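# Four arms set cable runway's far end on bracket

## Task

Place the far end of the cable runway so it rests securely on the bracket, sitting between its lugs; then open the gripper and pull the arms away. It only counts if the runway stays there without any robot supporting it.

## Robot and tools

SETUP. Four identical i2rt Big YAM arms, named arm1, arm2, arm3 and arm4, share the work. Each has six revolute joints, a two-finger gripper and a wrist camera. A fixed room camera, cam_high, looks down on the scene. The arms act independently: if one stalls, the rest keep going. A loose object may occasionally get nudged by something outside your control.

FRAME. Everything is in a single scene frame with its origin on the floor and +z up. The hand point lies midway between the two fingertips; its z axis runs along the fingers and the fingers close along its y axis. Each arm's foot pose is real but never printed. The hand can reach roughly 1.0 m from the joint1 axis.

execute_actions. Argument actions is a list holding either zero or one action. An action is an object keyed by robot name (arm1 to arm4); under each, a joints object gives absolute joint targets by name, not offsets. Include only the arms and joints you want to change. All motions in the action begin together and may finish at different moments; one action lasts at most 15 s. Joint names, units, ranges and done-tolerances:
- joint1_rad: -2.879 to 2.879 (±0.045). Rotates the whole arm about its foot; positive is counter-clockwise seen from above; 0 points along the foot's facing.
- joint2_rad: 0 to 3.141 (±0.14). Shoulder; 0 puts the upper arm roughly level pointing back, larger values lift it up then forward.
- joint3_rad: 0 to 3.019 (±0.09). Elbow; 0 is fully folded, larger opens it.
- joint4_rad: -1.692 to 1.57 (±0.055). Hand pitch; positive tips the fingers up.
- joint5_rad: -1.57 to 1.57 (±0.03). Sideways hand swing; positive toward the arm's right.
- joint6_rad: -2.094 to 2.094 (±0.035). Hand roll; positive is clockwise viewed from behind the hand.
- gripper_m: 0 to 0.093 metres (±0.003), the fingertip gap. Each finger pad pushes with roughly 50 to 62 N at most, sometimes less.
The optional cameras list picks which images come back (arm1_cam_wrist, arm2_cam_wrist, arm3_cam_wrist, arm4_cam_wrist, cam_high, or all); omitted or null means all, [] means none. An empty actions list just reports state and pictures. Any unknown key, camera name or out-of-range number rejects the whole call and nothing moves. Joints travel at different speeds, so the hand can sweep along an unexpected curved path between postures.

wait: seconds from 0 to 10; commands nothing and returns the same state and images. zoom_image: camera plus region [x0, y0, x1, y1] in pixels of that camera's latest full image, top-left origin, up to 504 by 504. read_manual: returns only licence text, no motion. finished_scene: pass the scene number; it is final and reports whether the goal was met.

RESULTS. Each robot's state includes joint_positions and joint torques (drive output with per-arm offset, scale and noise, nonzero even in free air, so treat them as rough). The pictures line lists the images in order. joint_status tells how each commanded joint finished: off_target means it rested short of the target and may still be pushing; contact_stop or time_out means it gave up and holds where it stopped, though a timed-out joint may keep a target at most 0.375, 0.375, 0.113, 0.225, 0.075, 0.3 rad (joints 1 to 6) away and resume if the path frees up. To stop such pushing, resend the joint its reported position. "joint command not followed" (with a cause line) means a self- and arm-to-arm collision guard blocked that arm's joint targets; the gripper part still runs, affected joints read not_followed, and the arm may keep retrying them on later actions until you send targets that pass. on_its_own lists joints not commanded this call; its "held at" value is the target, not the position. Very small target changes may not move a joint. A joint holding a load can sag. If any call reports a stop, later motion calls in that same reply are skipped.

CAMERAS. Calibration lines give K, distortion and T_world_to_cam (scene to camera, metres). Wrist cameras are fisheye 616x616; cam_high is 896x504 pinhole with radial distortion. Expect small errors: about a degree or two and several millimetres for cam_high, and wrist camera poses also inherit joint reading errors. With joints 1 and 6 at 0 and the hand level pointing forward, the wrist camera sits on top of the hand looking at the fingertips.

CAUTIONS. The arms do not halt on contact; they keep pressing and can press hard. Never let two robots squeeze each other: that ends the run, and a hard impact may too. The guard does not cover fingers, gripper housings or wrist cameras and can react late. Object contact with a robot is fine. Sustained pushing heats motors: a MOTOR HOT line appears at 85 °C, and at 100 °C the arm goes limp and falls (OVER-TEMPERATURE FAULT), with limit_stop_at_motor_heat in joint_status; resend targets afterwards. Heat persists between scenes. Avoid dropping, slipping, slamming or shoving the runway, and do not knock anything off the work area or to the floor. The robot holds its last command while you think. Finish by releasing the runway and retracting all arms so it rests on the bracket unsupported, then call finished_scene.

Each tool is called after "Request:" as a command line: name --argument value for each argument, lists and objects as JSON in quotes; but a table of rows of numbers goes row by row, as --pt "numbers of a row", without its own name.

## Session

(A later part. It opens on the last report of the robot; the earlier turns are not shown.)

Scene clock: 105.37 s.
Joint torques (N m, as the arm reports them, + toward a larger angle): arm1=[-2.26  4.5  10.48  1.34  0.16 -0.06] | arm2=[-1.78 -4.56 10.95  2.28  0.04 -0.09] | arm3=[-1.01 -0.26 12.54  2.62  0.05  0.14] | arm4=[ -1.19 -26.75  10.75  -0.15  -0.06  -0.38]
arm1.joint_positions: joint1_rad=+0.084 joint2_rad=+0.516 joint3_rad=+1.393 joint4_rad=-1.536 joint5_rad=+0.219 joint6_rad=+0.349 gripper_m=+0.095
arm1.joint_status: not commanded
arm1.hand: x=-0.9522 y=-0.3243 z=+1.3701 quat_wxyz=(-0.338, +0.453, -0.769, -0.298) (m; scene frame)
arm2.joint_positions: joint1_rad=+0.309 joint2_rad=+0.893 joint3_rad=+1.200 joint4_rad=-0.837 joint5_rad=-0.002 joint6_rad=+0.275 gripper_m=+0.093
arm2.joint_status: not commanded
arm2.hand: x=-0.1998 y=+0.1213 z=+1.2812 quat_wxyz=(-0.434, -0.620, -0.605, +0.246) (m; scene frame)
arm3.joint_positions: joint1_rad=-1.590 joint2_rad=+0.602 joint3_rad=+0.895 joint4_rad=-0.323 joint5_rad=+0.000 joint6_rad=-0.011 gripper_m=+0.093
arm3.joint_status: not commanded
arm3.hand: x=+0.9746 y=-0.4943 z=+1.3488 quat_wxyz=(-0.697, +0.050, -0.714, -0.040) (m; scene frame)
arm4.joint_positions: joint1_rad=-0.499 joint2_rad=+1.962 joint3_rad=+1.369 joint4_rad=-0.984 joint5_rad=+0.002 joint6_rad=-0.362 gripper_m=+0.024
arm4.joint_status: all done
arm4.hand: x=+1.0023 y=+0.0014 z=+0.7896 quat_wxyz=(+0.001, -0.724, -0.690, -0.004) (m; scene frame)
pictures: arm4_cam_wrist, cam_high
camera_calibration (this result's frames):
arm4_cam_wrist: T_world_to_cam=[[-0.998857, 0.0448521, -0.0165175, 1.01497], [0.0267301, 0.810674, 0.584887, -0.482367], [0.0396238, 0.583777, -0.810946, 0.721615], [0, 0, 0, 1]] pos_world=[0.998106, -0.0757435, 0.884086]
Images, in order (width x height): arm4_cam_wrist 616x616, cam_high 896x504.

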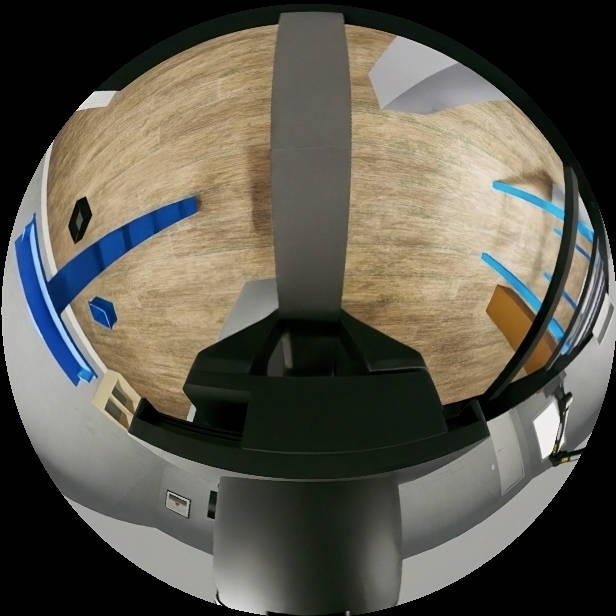

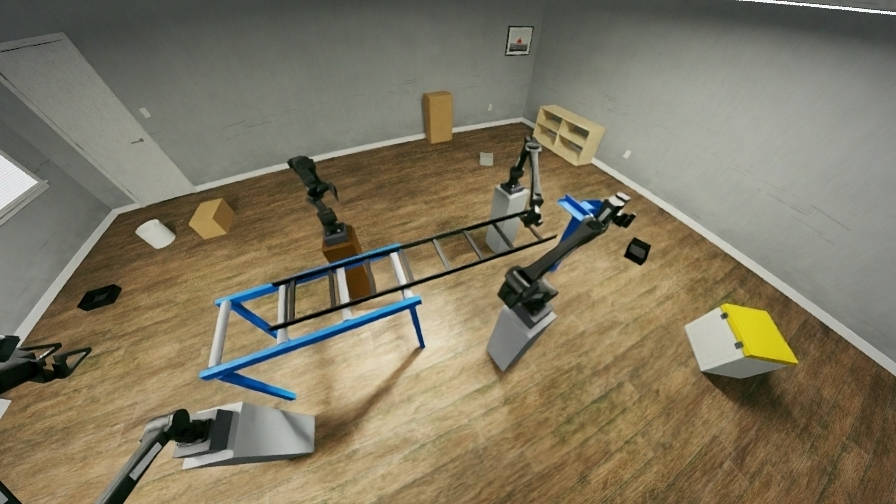

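Request:
execute_actions --actions '[{"arm4":{"joints":{"joint1_rad":-0.03,"joint2_rad":1.65,"joint3_rad":1.42,"joint4_rad":-1.07,"joint6_rad":0.10}}}]' --cameras '["arm4_cam_wrist"]'

Scene clock: 113.57 s.
Joint torques (N m, as the arm reports them, + toward a larger angle): arm1=[-2.24  4.54 10.45  1.35  0.16 -0.07] | arm2=[-1.83 -4.58 10.95  2.28  0.04 -0.09] | arm3=[-1.02 -0.27 12.54  2.63  0.05  0.14] | arm4=[ -0.53 -33.77  14.69  -0.04   0.24  -0.15]
arm1.joint_positions: joint1_rad=+0.084 joint2_rad=+0.516 joint3_rad=+1.393 joint4_rad=-1.536 joint5_rad=+0.219 joint6_rad=+0.349 gripper_m=+0.095
arm1.joint_status: not commanded
arm1.hand: x=-0.9522 y=-0.3243 z=+1.3701 quat_wxyz=(-0.338, +0.453, -0.769, -0.298) (m; scene frame)
arm2.joint_positions: joint1_rad=+0.309 joint2_rad=+0.893 joint3_rad=+1.200 joint4_rad=-0.837 joint5_rad=-0.002 joint6_rad=+0.275 gripper_m=+0.093
arm2.joint_status: not commanded
arm2.hand: x=-0.1998 y=+0.1213 z=+1.2812 quat_wxyz=(-0.434, -0.620, -0.605, +0.246) (m; scene frame)
arm3.joint_positions: joint1_rad=-1.590 joint2_rad=+0.602 joint3_rad=+0.895 joint4_rad=-0.323 joint5_rad=+0.000 joint6_rad=-0.011 gripper_m=+0.093
arm3.joint_status: not commanded
arm3.hand: x=+0.9746 y=-0.4943 z=+1.3488 quat_wxyz=(-0.697, +0.050, -0.714, -0.040) (m; scene frame)
arm4.joint_positions: joint1_rad=-0.040 joint2_rad=+1.838 joint3_rad=+1.319 joint4_rad=-1.058 joint5_rad=-0.004 joint6_rad=+0.107 gripper_m=+0.024
arm4.joint_status: joint2_rad time_out (moved -0.124 of -0.312); joint3_rad time_out (moved -0.050 of +0.051); the others done
arm4.on_its_own: joint2_rad reads +1.838 and still pushes toward +1.650 since a time_out; joint3_rad reads +1.319 and still pushes toward +1.420 since a time_out
arm4.hand: x=+1.2453 y=-0.0167 z=+0.8377 quat_wxyz=(+0.000, -0.727, -0.686, -0.005) (m; scene frame)
pictures: arm4_cam_wrist
camera_calibration (this result's frames):
arm4_cam_wrist: T_world_to_cam=[[-0.998324, 0.0544071, -0.019749, 1.26153], [0.0325983, 0.810457, 0.58489, -0.509636], [0.0478279, 0.583266, -0.810872, 0.751239], [0, 0, 0, 1]] pos_world=[1.2401, -0.0937703, 0.932154]
Images, in order (width x height): arm4_cam_wrist 616x616.

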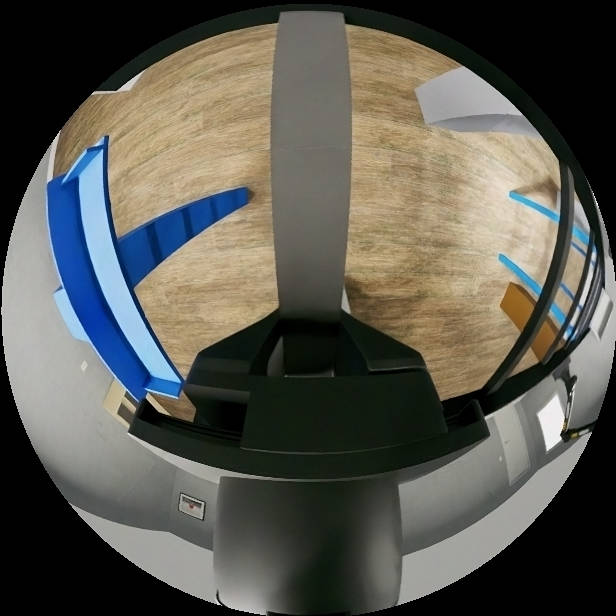

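Request:
execute_actions --actions '[{"arm4":{"joints":{"joint1_rad":0.235,"joint2_rad":1.70,"joint4_rad":-1.05,"joint6_rad":0.37}},"arm3":{"joints":{"joint1_rad":-0.875,"joint2_rad":1.7,"joint3_rad":0.85,"joint4_rad":0.85,"joint5_rad":0.84}}}]' --cameras '["arm3_cam_wrist","arm4_cam_wrist"]'

Request:
zoom_image --camera "arm3_cam_wrist" --region '[170, 250, 350, 380]'

Scene clock: 127.30 s.
Joint torques (N m, as the arm reports them, + toward a larger angle): arm1=[-2.14  4.62 10.44  1.36  0.15 -0.07] | arm2=[-1.78 -4.53 10.95  2.27  0.04 -0.09] | arm3=[ -0.4  -12.97   8.75   2.39   0.22   0.13] | arm4=[ -1.42 -33.9   14.71  -0.15  -0.04  -0.07]
arm1.joint_positions: joint1_rad=+0.084 joint2_rad=+0.516 joint3_rad=+1.393 joint4_rad=-1.536 joint5_rad=+0.219 joint6_rad=+0.349 gripper_m=+0.095
arm1.joint_status: not commanded
arm1.hand: x=-0.9522 y=-0.3243 z=+1.3701 quat_wxyz=(-0.338, +0.453, -0.769, -0.298) (m; scene frame)
arm2.joint_positions: joint1_rad=+0.309 joint2_rad=+0.893 joint3_rad=+1.200 joint4_rad=-0.837 joint5_rad=-0.002 joint6_rad=+0.275 gripper_m=+0.093
arm2.joint_status: not commanded
arm2.hand: x=-0.1998 y=+0.1213 z=+1.2812 quat_wxyz=(-0.434, -0.620, -0.605, +0.246) (m; scene frame)
arm3.joint_positions: joint1_rad=-0.873 joint2_rad=+1.679 joint3_rad=+0.848 joint4_rad=+0.828 joint5_rad=+0.836 joint6_rad=-0.010 gripper_m=+0.093
arm3.joint_status: all done
arm3.hand: x=+1.0982 y=-0.1936 z=+1.0619 quat_wxyz=(-0.708, +0.007, -0.706, +0.002) (m; scene frame)
arm4.joint_positions: joint1_rad=+0.239 joint2_rad=+1.884 joint3_rad=+1.315 joint4_rad=-1.036 joint5_rad=+0.003 joint6_rad=+0.370 gripper_m=+0.024
arm4.joint_status: joint2_rad time_out (moved +0.046 of -0.138); the others done
arm4.on_its_own: joint2_rad reads +1.884 and still pushes toward +1.700 since a time_out; joint3_rad reads +1.315 and still pushes toward +1.420 since a time_out
arm4.hand: x=+1.3850 y=+0.0108 z=+0.8141 quat_wxyz=(+0.015, -0.722, -0.692, -0.007) (m; scene frame)
pictures: arm3_cam_wrist, arm4_cam_wrist
camera_calibration (this result's frames):
arm3_cam_wrist: T_world_to_cam=[[0.00632323, -0.999847, 0.0163136, -0.215896], [-0.575672, -0.0169791, -0.817504, 1.50051], [0.817656, -0.00422199, -0.575691, -0.167294], [0, 0, 0, 1]] pos_world=[1.00196, -0.191092, 1.13389]
arm4_cam_wrist: T_world_to_cam=[[-0.999233, 0.0391559, -0.00104782, 1.38518], [0.030565, 0.79617, 0.6043, -0.535478], [0.0244962, 0.603804, -0.796756, 0.730009], [0, 0, 0, 1]] pos_world=[1.3826, -0.0686888, 0.906679]
Images, in order (width x height): arm3_cam_wrist 616x616, arm4_cam_wrist 616x616.

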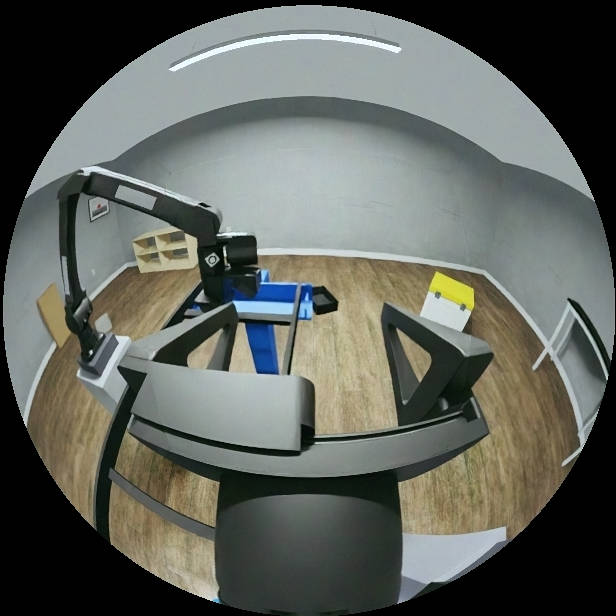

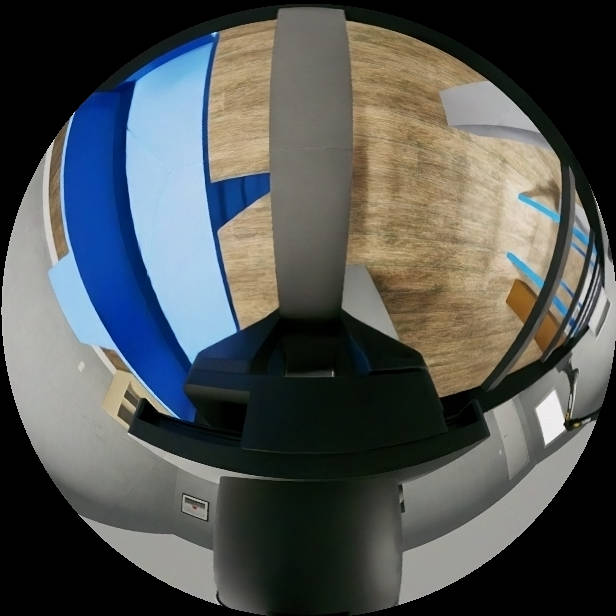

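Region (170, 250, 350, 380) of arm3_cam_wrist's 616x616 image, scaled by 2.800, with more detail than that image has.

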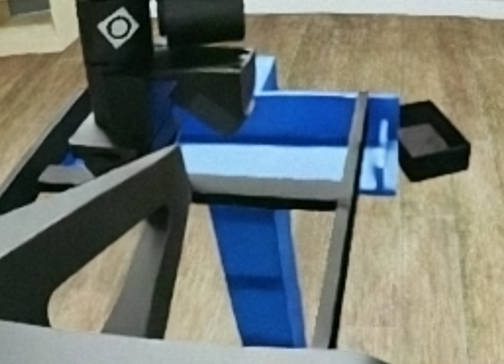

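Request:
execute_actions --actions '[{"arm4":{"joints":{"joint1_rad":0.28,"joint2_rad":1.74,"joint4_rad":-0.96,"joint6_rad":0.40}}}]' --cameras '["arm3_cam_wrist","arm4_cam_wrist"]'

Request:
zoom_image --camera "arm3_cam_wrist" --region '[170, 250, 350, 380]'

Scene clock: 136.67 s.
Joint torques (N m, as the arm reports them, + toward a larger angle): arm1=[-2.11  4.6  10.51  1.36  0.15 -0.06] | arm2=[-1.83 -4.58 10.96  2.27  0.04 -0.09] | arm3=[ -0.46 -13.26   8.72   2.37   0.22   0.13] | arm4=[ -0.36 -35.22  14.54   0.88  -0.1   -0.07]
arm1.joint_positions: joint1_rad=+0.084 joint2_rad=+0.516 joint3_rad=+1.393 joint4_rad=-1.536 joint5_rad=+0.219 joint6_rad=+0.349 gripper_m=+0.095
arm1.joint_status: not commanded
arm1.hand: x=-0.9522 y=-0.3243 z=+1.3701 quat_wxyz=(-0.338, +0.453, -0.769, -0.298) (m; scene frame)
arm2.joint_positions: joint1_rad=+0.309 joint2_rad=+0.893 joint3_rad=+1.200 joint4_rad=-0.837 joint5_rad=-0.002 joint6_rad=+0.275 gripper_m=+0.093
arm2.joint_status: not commanded
arm2.hand: x=-0.1998 y=+0.1213 z=+1.2812 quat_wxyz=(-0.434, -0.620, -0.605, +0.246) (m; scene frame)
arm3.joint_positions: joint1_rad=-0.873 joint2_rad=+1.679 joint3_rad=+0.848 joint4_rad=+0.828 joint5_rad=+0.836 joint6_rad=-0.010 gripper_m=+0.093
arm3.joint_status: not commanded
arm3.hand: x=+1.0982 y=-0.1936 z=+1.0619 quat_wxyz=(-0.708, +0.007, -0.706, +0.002) (m; scene frame)
arm4.joint_positions: joint1_rad=+0.270 joint2_rad=+1.926 joint3_rad=+1.315 joint4_rad=-0.974 joint5_rad=+0.005 joint6_rad=+0.400 gripper_m=+0.024
arm4.joint_status: joint2_rad time_out (moved +0.042 of -0.144); the others done
arm4.on_its_own: joint2_rad reads +1.926 and still pushes toward +1.740 since a time_out; joint3_rad reads +1.315 and still pushes toward +1.420 since a time_out
arm4.hand: x=+1.4033 y=+0.0065 z=+0.7926 quat_wxyz=(+0.006, -0.722, -0.692, -0.002) (m; scene frame)
pictures: arm3_cam_wrist, arm4_cam_wrist
camera_calibration (this result's frames):
arm3_cam_wrist: T_world_to_cam=[[0.00632323, -0.999847, 0.0163136, -0.215896], [-0.575672, -0.0169791, -0.817504, 1.50051], [0.817656, -0.00422199, -0.575691, -0.167294], [0, 0, 0, 1]] pos_world=[1.00196, -0.191092, 1.13389]
arm4_cam_wrist: T_world_to_cam=[[-0.999232, 0.0387251, -0.00601464, 1.40759], [0.027768, 0.807926, 0.588629, -0.503435], [0.0276541, 0.58801, -0.808381, 0.719887], [0, 0, 0, 1]] pos_world=[1.40058, -0.0710714, 0.886746]
Images, in order (width x height): arm3_cam_wrist 616x616, arm4_cam_wrist 616x616.

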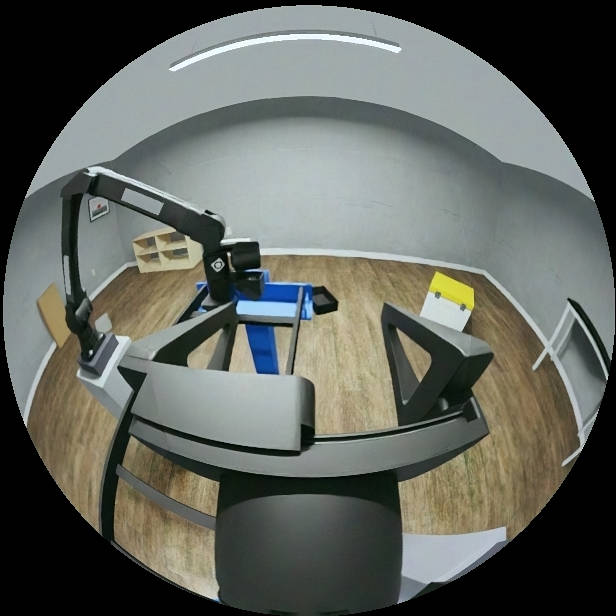

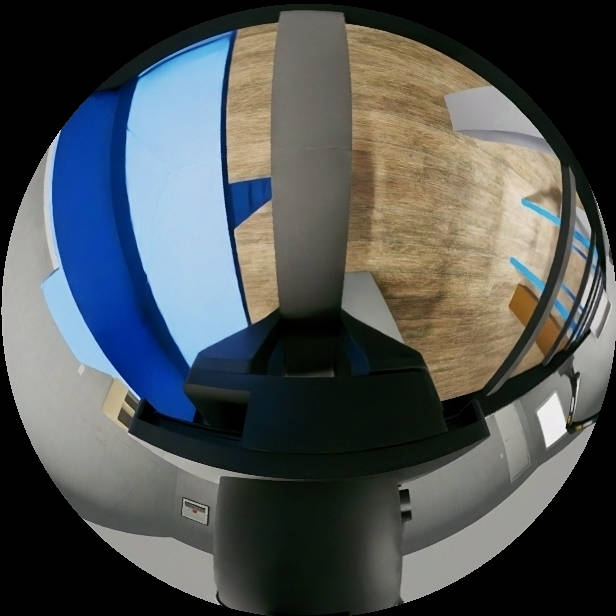

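Region (170, 250, 350, 380) of arm3_cam_wrist's 616x616 image, scaled by 2.800, with more detail than that image has.

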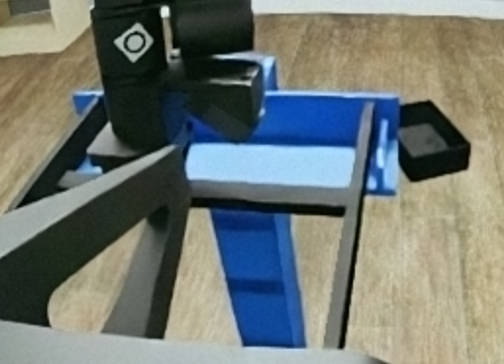

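Aligned; set it down and unload.

Request:
execute_actions --actions '[{"arm4":{"joints":{"joint1_rad":0.27,"joint2_rad":1.94,"joint3_rad":1.34,"joint4_rad":-0.96}},"arm3":{"joints":{"joint1_rad":-1.5,"joint2_rad":1.2,"joint5_rad":0.3}}}]' --cameras '["arm4_cam_wrist"]'

Request:
execute_actions --actions '[{"arm4":{"joints":{"gripper_m":0.04}}}]' --cameras '[]'

Request:
execute_actions --actions '[{"arm4":{"joints":{"joint2_rad":1.2,"joint3_rad":1.3,"joint4_rad":-1.2}}}]' --cameras '["arm4_cam_wrist","cam_high"]'

Request:
zoom_image --camera "arm4_cam_wrist" --region '[190, 120, 400, 330]'

Scene clock: 147.77 s.
Joint torques (N m, as the arm reports them, + toward a larger angle): arm1=[-2.15  4.51 10.5   1.34  0.16 -0.08] | arm2=[-1.86 -4.57 10.96  2.28  0.04 -0.09] | arm3=[-0.97 -6.08 11.67  1.65 -0.21  0.11] | arm4=[ -1.06 -18.97   9.98   0.45  -0.08  -0.05]
arm1.joint_positions: joint1_rad=+0.084 joint2_rad=+0.516 joint3_rad=+1.393 joint4_rad=-1.536 joint5_rad=+0.219 joint6_rad=+0.349 gripper_m=+0.095
arm1.joint_status: not commanded
arm1.hand: x=-0.9522 y=-0.3243 z=+1.3701 quat_wxyz=(-0.338, +0.453, -0.769, -0.298) (m; scene frame)
arm2.joint_positions: joint1_rad=+0.309 joint2_rad=+0.893 joint3_rad=+1.200 joint4_rad=-0.837 joint5_rad=-0.002 joint6_rad=+0.275 gripper_m=+0.093
arm2.joint_status: not commanded
arm2.hand: x=-0.1998 y=+0.1213 z=+1.2812 quat_wxyz=(-0.434, -0.620, -0.605, +0.246) (m; scene frame)
arm3.joint_positions: joint1_rad=-1.491 joint2_rad=+1.177 joint3_rad=+0.846 joint4_rad=+0.842 joint5_rad=+0.304 joint6_rad=-0.009 gripper_m=+0.093
arm3.joint_status: all done
arm3.hand: x=+1.1245 y=-0.4758 z=+1.3443 quat_wxyz=(-0.858, -0.070, -0.509, -0.016) (m; scene frame)
arm4.joint_positions: joint1_rad=+0.270 joint2_rad=+1.942 joint3_rad=+1.295 joint4_rad=-0.964 joint5_rad=+0.004 joint6_rad=+0.400 gripper_m=+0.024
arm4.joint_status: all done
arm4.hand: x=+1.4004 y=+0.0149 z=+0.7789 quat_wxyz=(+0.018, -0.722, -0.692, -0.007) (m; scene frame)
pictures: arm4_cam_wrist
camera_calibration (this result's frames):
arm4_cam_wrist: T_world_to_cam=[[-0.999261, 0.0383103, 0.00300068, 1.39725], [0.0322526, 0.793675, 0.607486, -0.522782], [0.0208914, 0.607134, -0.794324, 0.702131], [0, 0, 0, 1]] pos_world=[1.39842, -0.064898, 0.87111]
Images, in order (width x height): arm4_cam_wrist 616x616.

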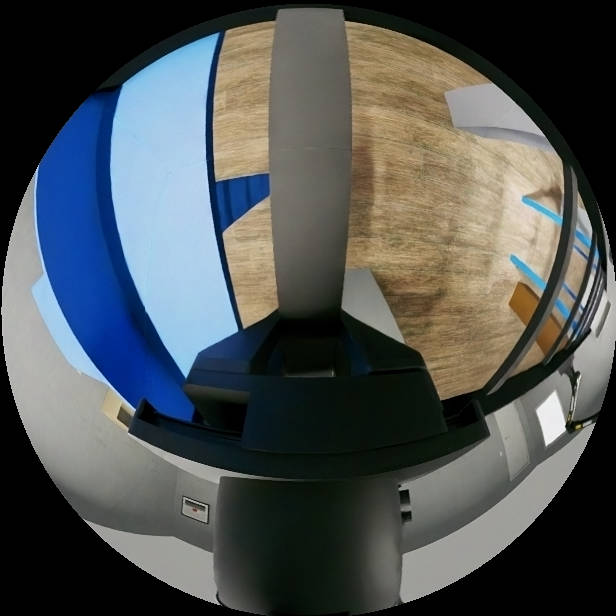

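Scene clock: 148.37 s.
Joint torques (N m, as the arm reports them, + toward a larger angle): arm1=[-2.07  4.42 10.52  1.36  0.15 -0.07] | arm2=[-1.81 -4.51 10.97  2.28  0.04 -0.09] | arm3=[-0.95 -6.51 11.7   1.67 -0.21  0.11] | arm4=[ -0.77 -19.01   9.5    0.52   0.01  -0.06]
arm1.joint_positions: joint1_rad=+0.084 joint2_rad=+0.516 joint3_rad=+1.393 joint4_rad=-1.536 joint5_rad=+0.219 joint6_rad=+0.349 gripper_m=+0.095
arm1.joint_status: not commanded
arm1.hand: x=-0.9522 y=-0.3243 z=+1.3701 quat_wxyz=(-0.338, +0.453, -0.769, -0.298) (m; scene frame)
arm2.joint_positions: joint1_rad=+0.309 joint2_rad=+0.893 joint3_rad=+1.200 joint4_rad=-0.837 joint5_rad=-0.002 joint6_rad=+0.275 gripper_m=+0.093
arm2.joint_status: not commanded
arm2.hand: x=-0.1998 y=+0.1213 z=+1.2812 quat_wxyz=(-0.434, -0.620, -0.605, +0.246) (m; scene frame)
arm3.joint_positions: joint1_rad=-1.491 joint2_rad=+1.177 joint3_rad=+0.846 joint4_rad=+0.842 joint5_rad=+0.304 joint6_rad=-0.009 gripper_m=+0.093
arm3.joint_status: not commanded
arm3.hand: x=+1.1245 y=-0.4758 z=+1.3443 quat_wxyz=(-0.858, -0.070, -0.509, -0.016) (m; scene frame)
arm4.joint_positions: joint1_rad=+0.270 joint2_rad=+1.942 joint3_rad=+1.303 joint4_rad=-0.964 joint5_rad=+0.002 joint6_rad=+0.400 gripper_m=+0.040
arm4.joint_status: all done
arm4.hand: x=+1.4020 y=+0.0115 z=+0.7813 quat_wxyz=(+0.014, -0.722, -0.692, -0.007) (m; scene frame)
pictures: none
No camera images: the call's "cameras" was empty. Leave "cameras" out to get every camera's image.

Scene clock: 149.93 s.
Joint torques (N m, as the arm reports them, + toward a larger angle): arm1=[-2.24  4.28 10.49  1.33  0.16 -0.09] | arm2=[-1.83 -4.61 10.96  2.28  0.04 -0.09] | arm3=[-1.07 -6.62 11.69  1.65 -0.22  0.11] | arm4=[-1.08 -8.05 10.15  0.82  0.   -0.07]
arm1.joint_positions: joint1_rad=+0.084 joint2_rad=+0.516 joint3_rad=+1.393 joint4_rad=-1.536 joint5_rad=+0.219 joint6_rad=+0.349 gripper_m=+0.095
arm1.joint_status: not commanded
arm1.hand: x=-0.9522 y=-0.3243 z=+1.3701 quat_wxyz=(-0.338, +0.453, -0.769, -0.298) (m; scene frame)
arm2.joint_positions: joint1_rad=+0.309 joint2_rad=+0.893 joint3_rad=+1.200 joint4_rad=-0.837 joint5_rad=-0.002 joint6_rad=+0.275 gripper_m=+0.093
arm2.joint_status: not commanded
arm2.hand: x=-0.1998 y=+0.1213 z=+1.2812 quat_wxyz=(-0.434, -0.620, -0.605, +0.246) (m; scene frame)
arm3.joint_positions: joint1_rad=-1.491 joint2_rad=+1.177 joint3_rad=+0.846 joint4_rad=+0.842 joint5_rad=+0.304 joint6_rad=-0.009 gripper_m=+0.093
arm3.joint_status: not commanded
arm3.hand: x=+1.1245 y=-0.4758 z=+1.3443 quat_wxyz=(-0.858, -0.070, -0.509, -0.016) (m; scene frame)
arm4.joint_positions: joint1_rad=+0.270 joint2_rad=+1.194 joint3_rad=+1.288 joint4_rad=-1.190 joint5_rad=+0.002 joint6_rad=+0.400 gripper_m=+0.040
arm4.joint_status: all done
arm4.hand: x=+1.3718 y=+0.0890 z=+1.1207 quat_wxyz=(-0.217, -0.702, -0.672, +0.093) (m; scene frame)
pictures: arm4_cam_wrist, cam_high
camera_calibration (this result's frames):
arm4_cam_wrist: T_world_to_cam=[[-0.98176, -0.00642659, -0.190014, 1.5611], [-0.0390735, 0.984914, 0.168573, -0.215603], [0.186064, 0.172923, -0.967201, 0.935117], [0, 0, 0, 1]] pos_world=[1.35021, 0.0606798, 1.23742]
Images, in order (width x height): arm4_cam_wrist 616x616, cam_high 896x504.

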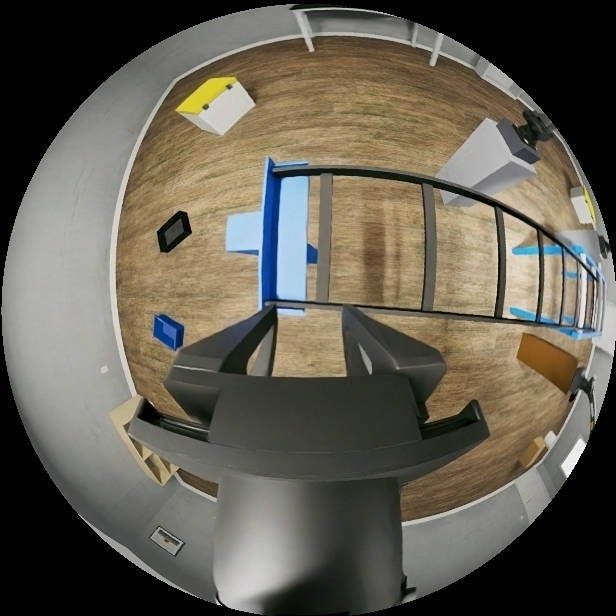

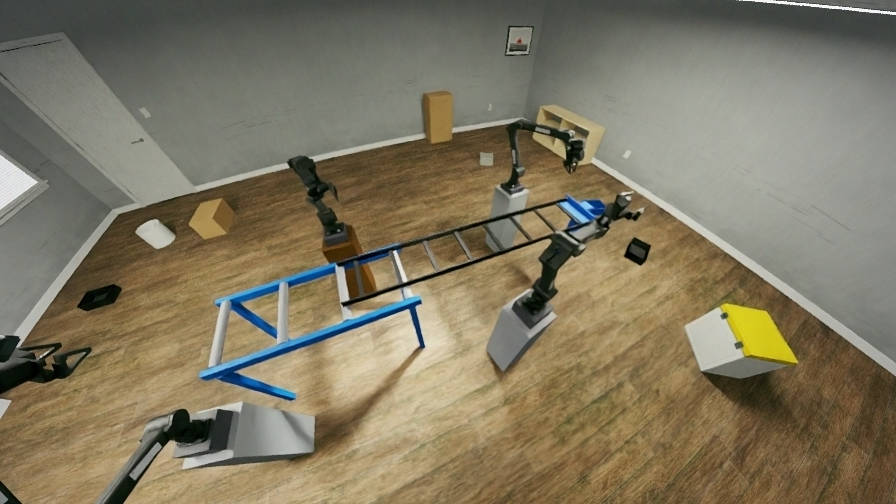

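Region (190, 120, 400, 330) of arm4_cam_wrist's 616x616 image, scaled by 2.400, with more detail than that image has.

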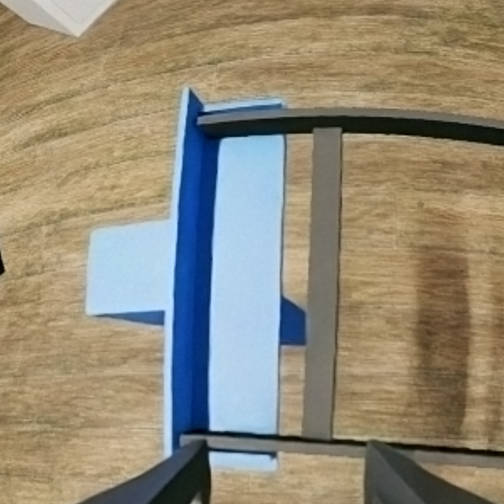

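Request:
finished_scene --scene 2

The scene is finished: the task was done.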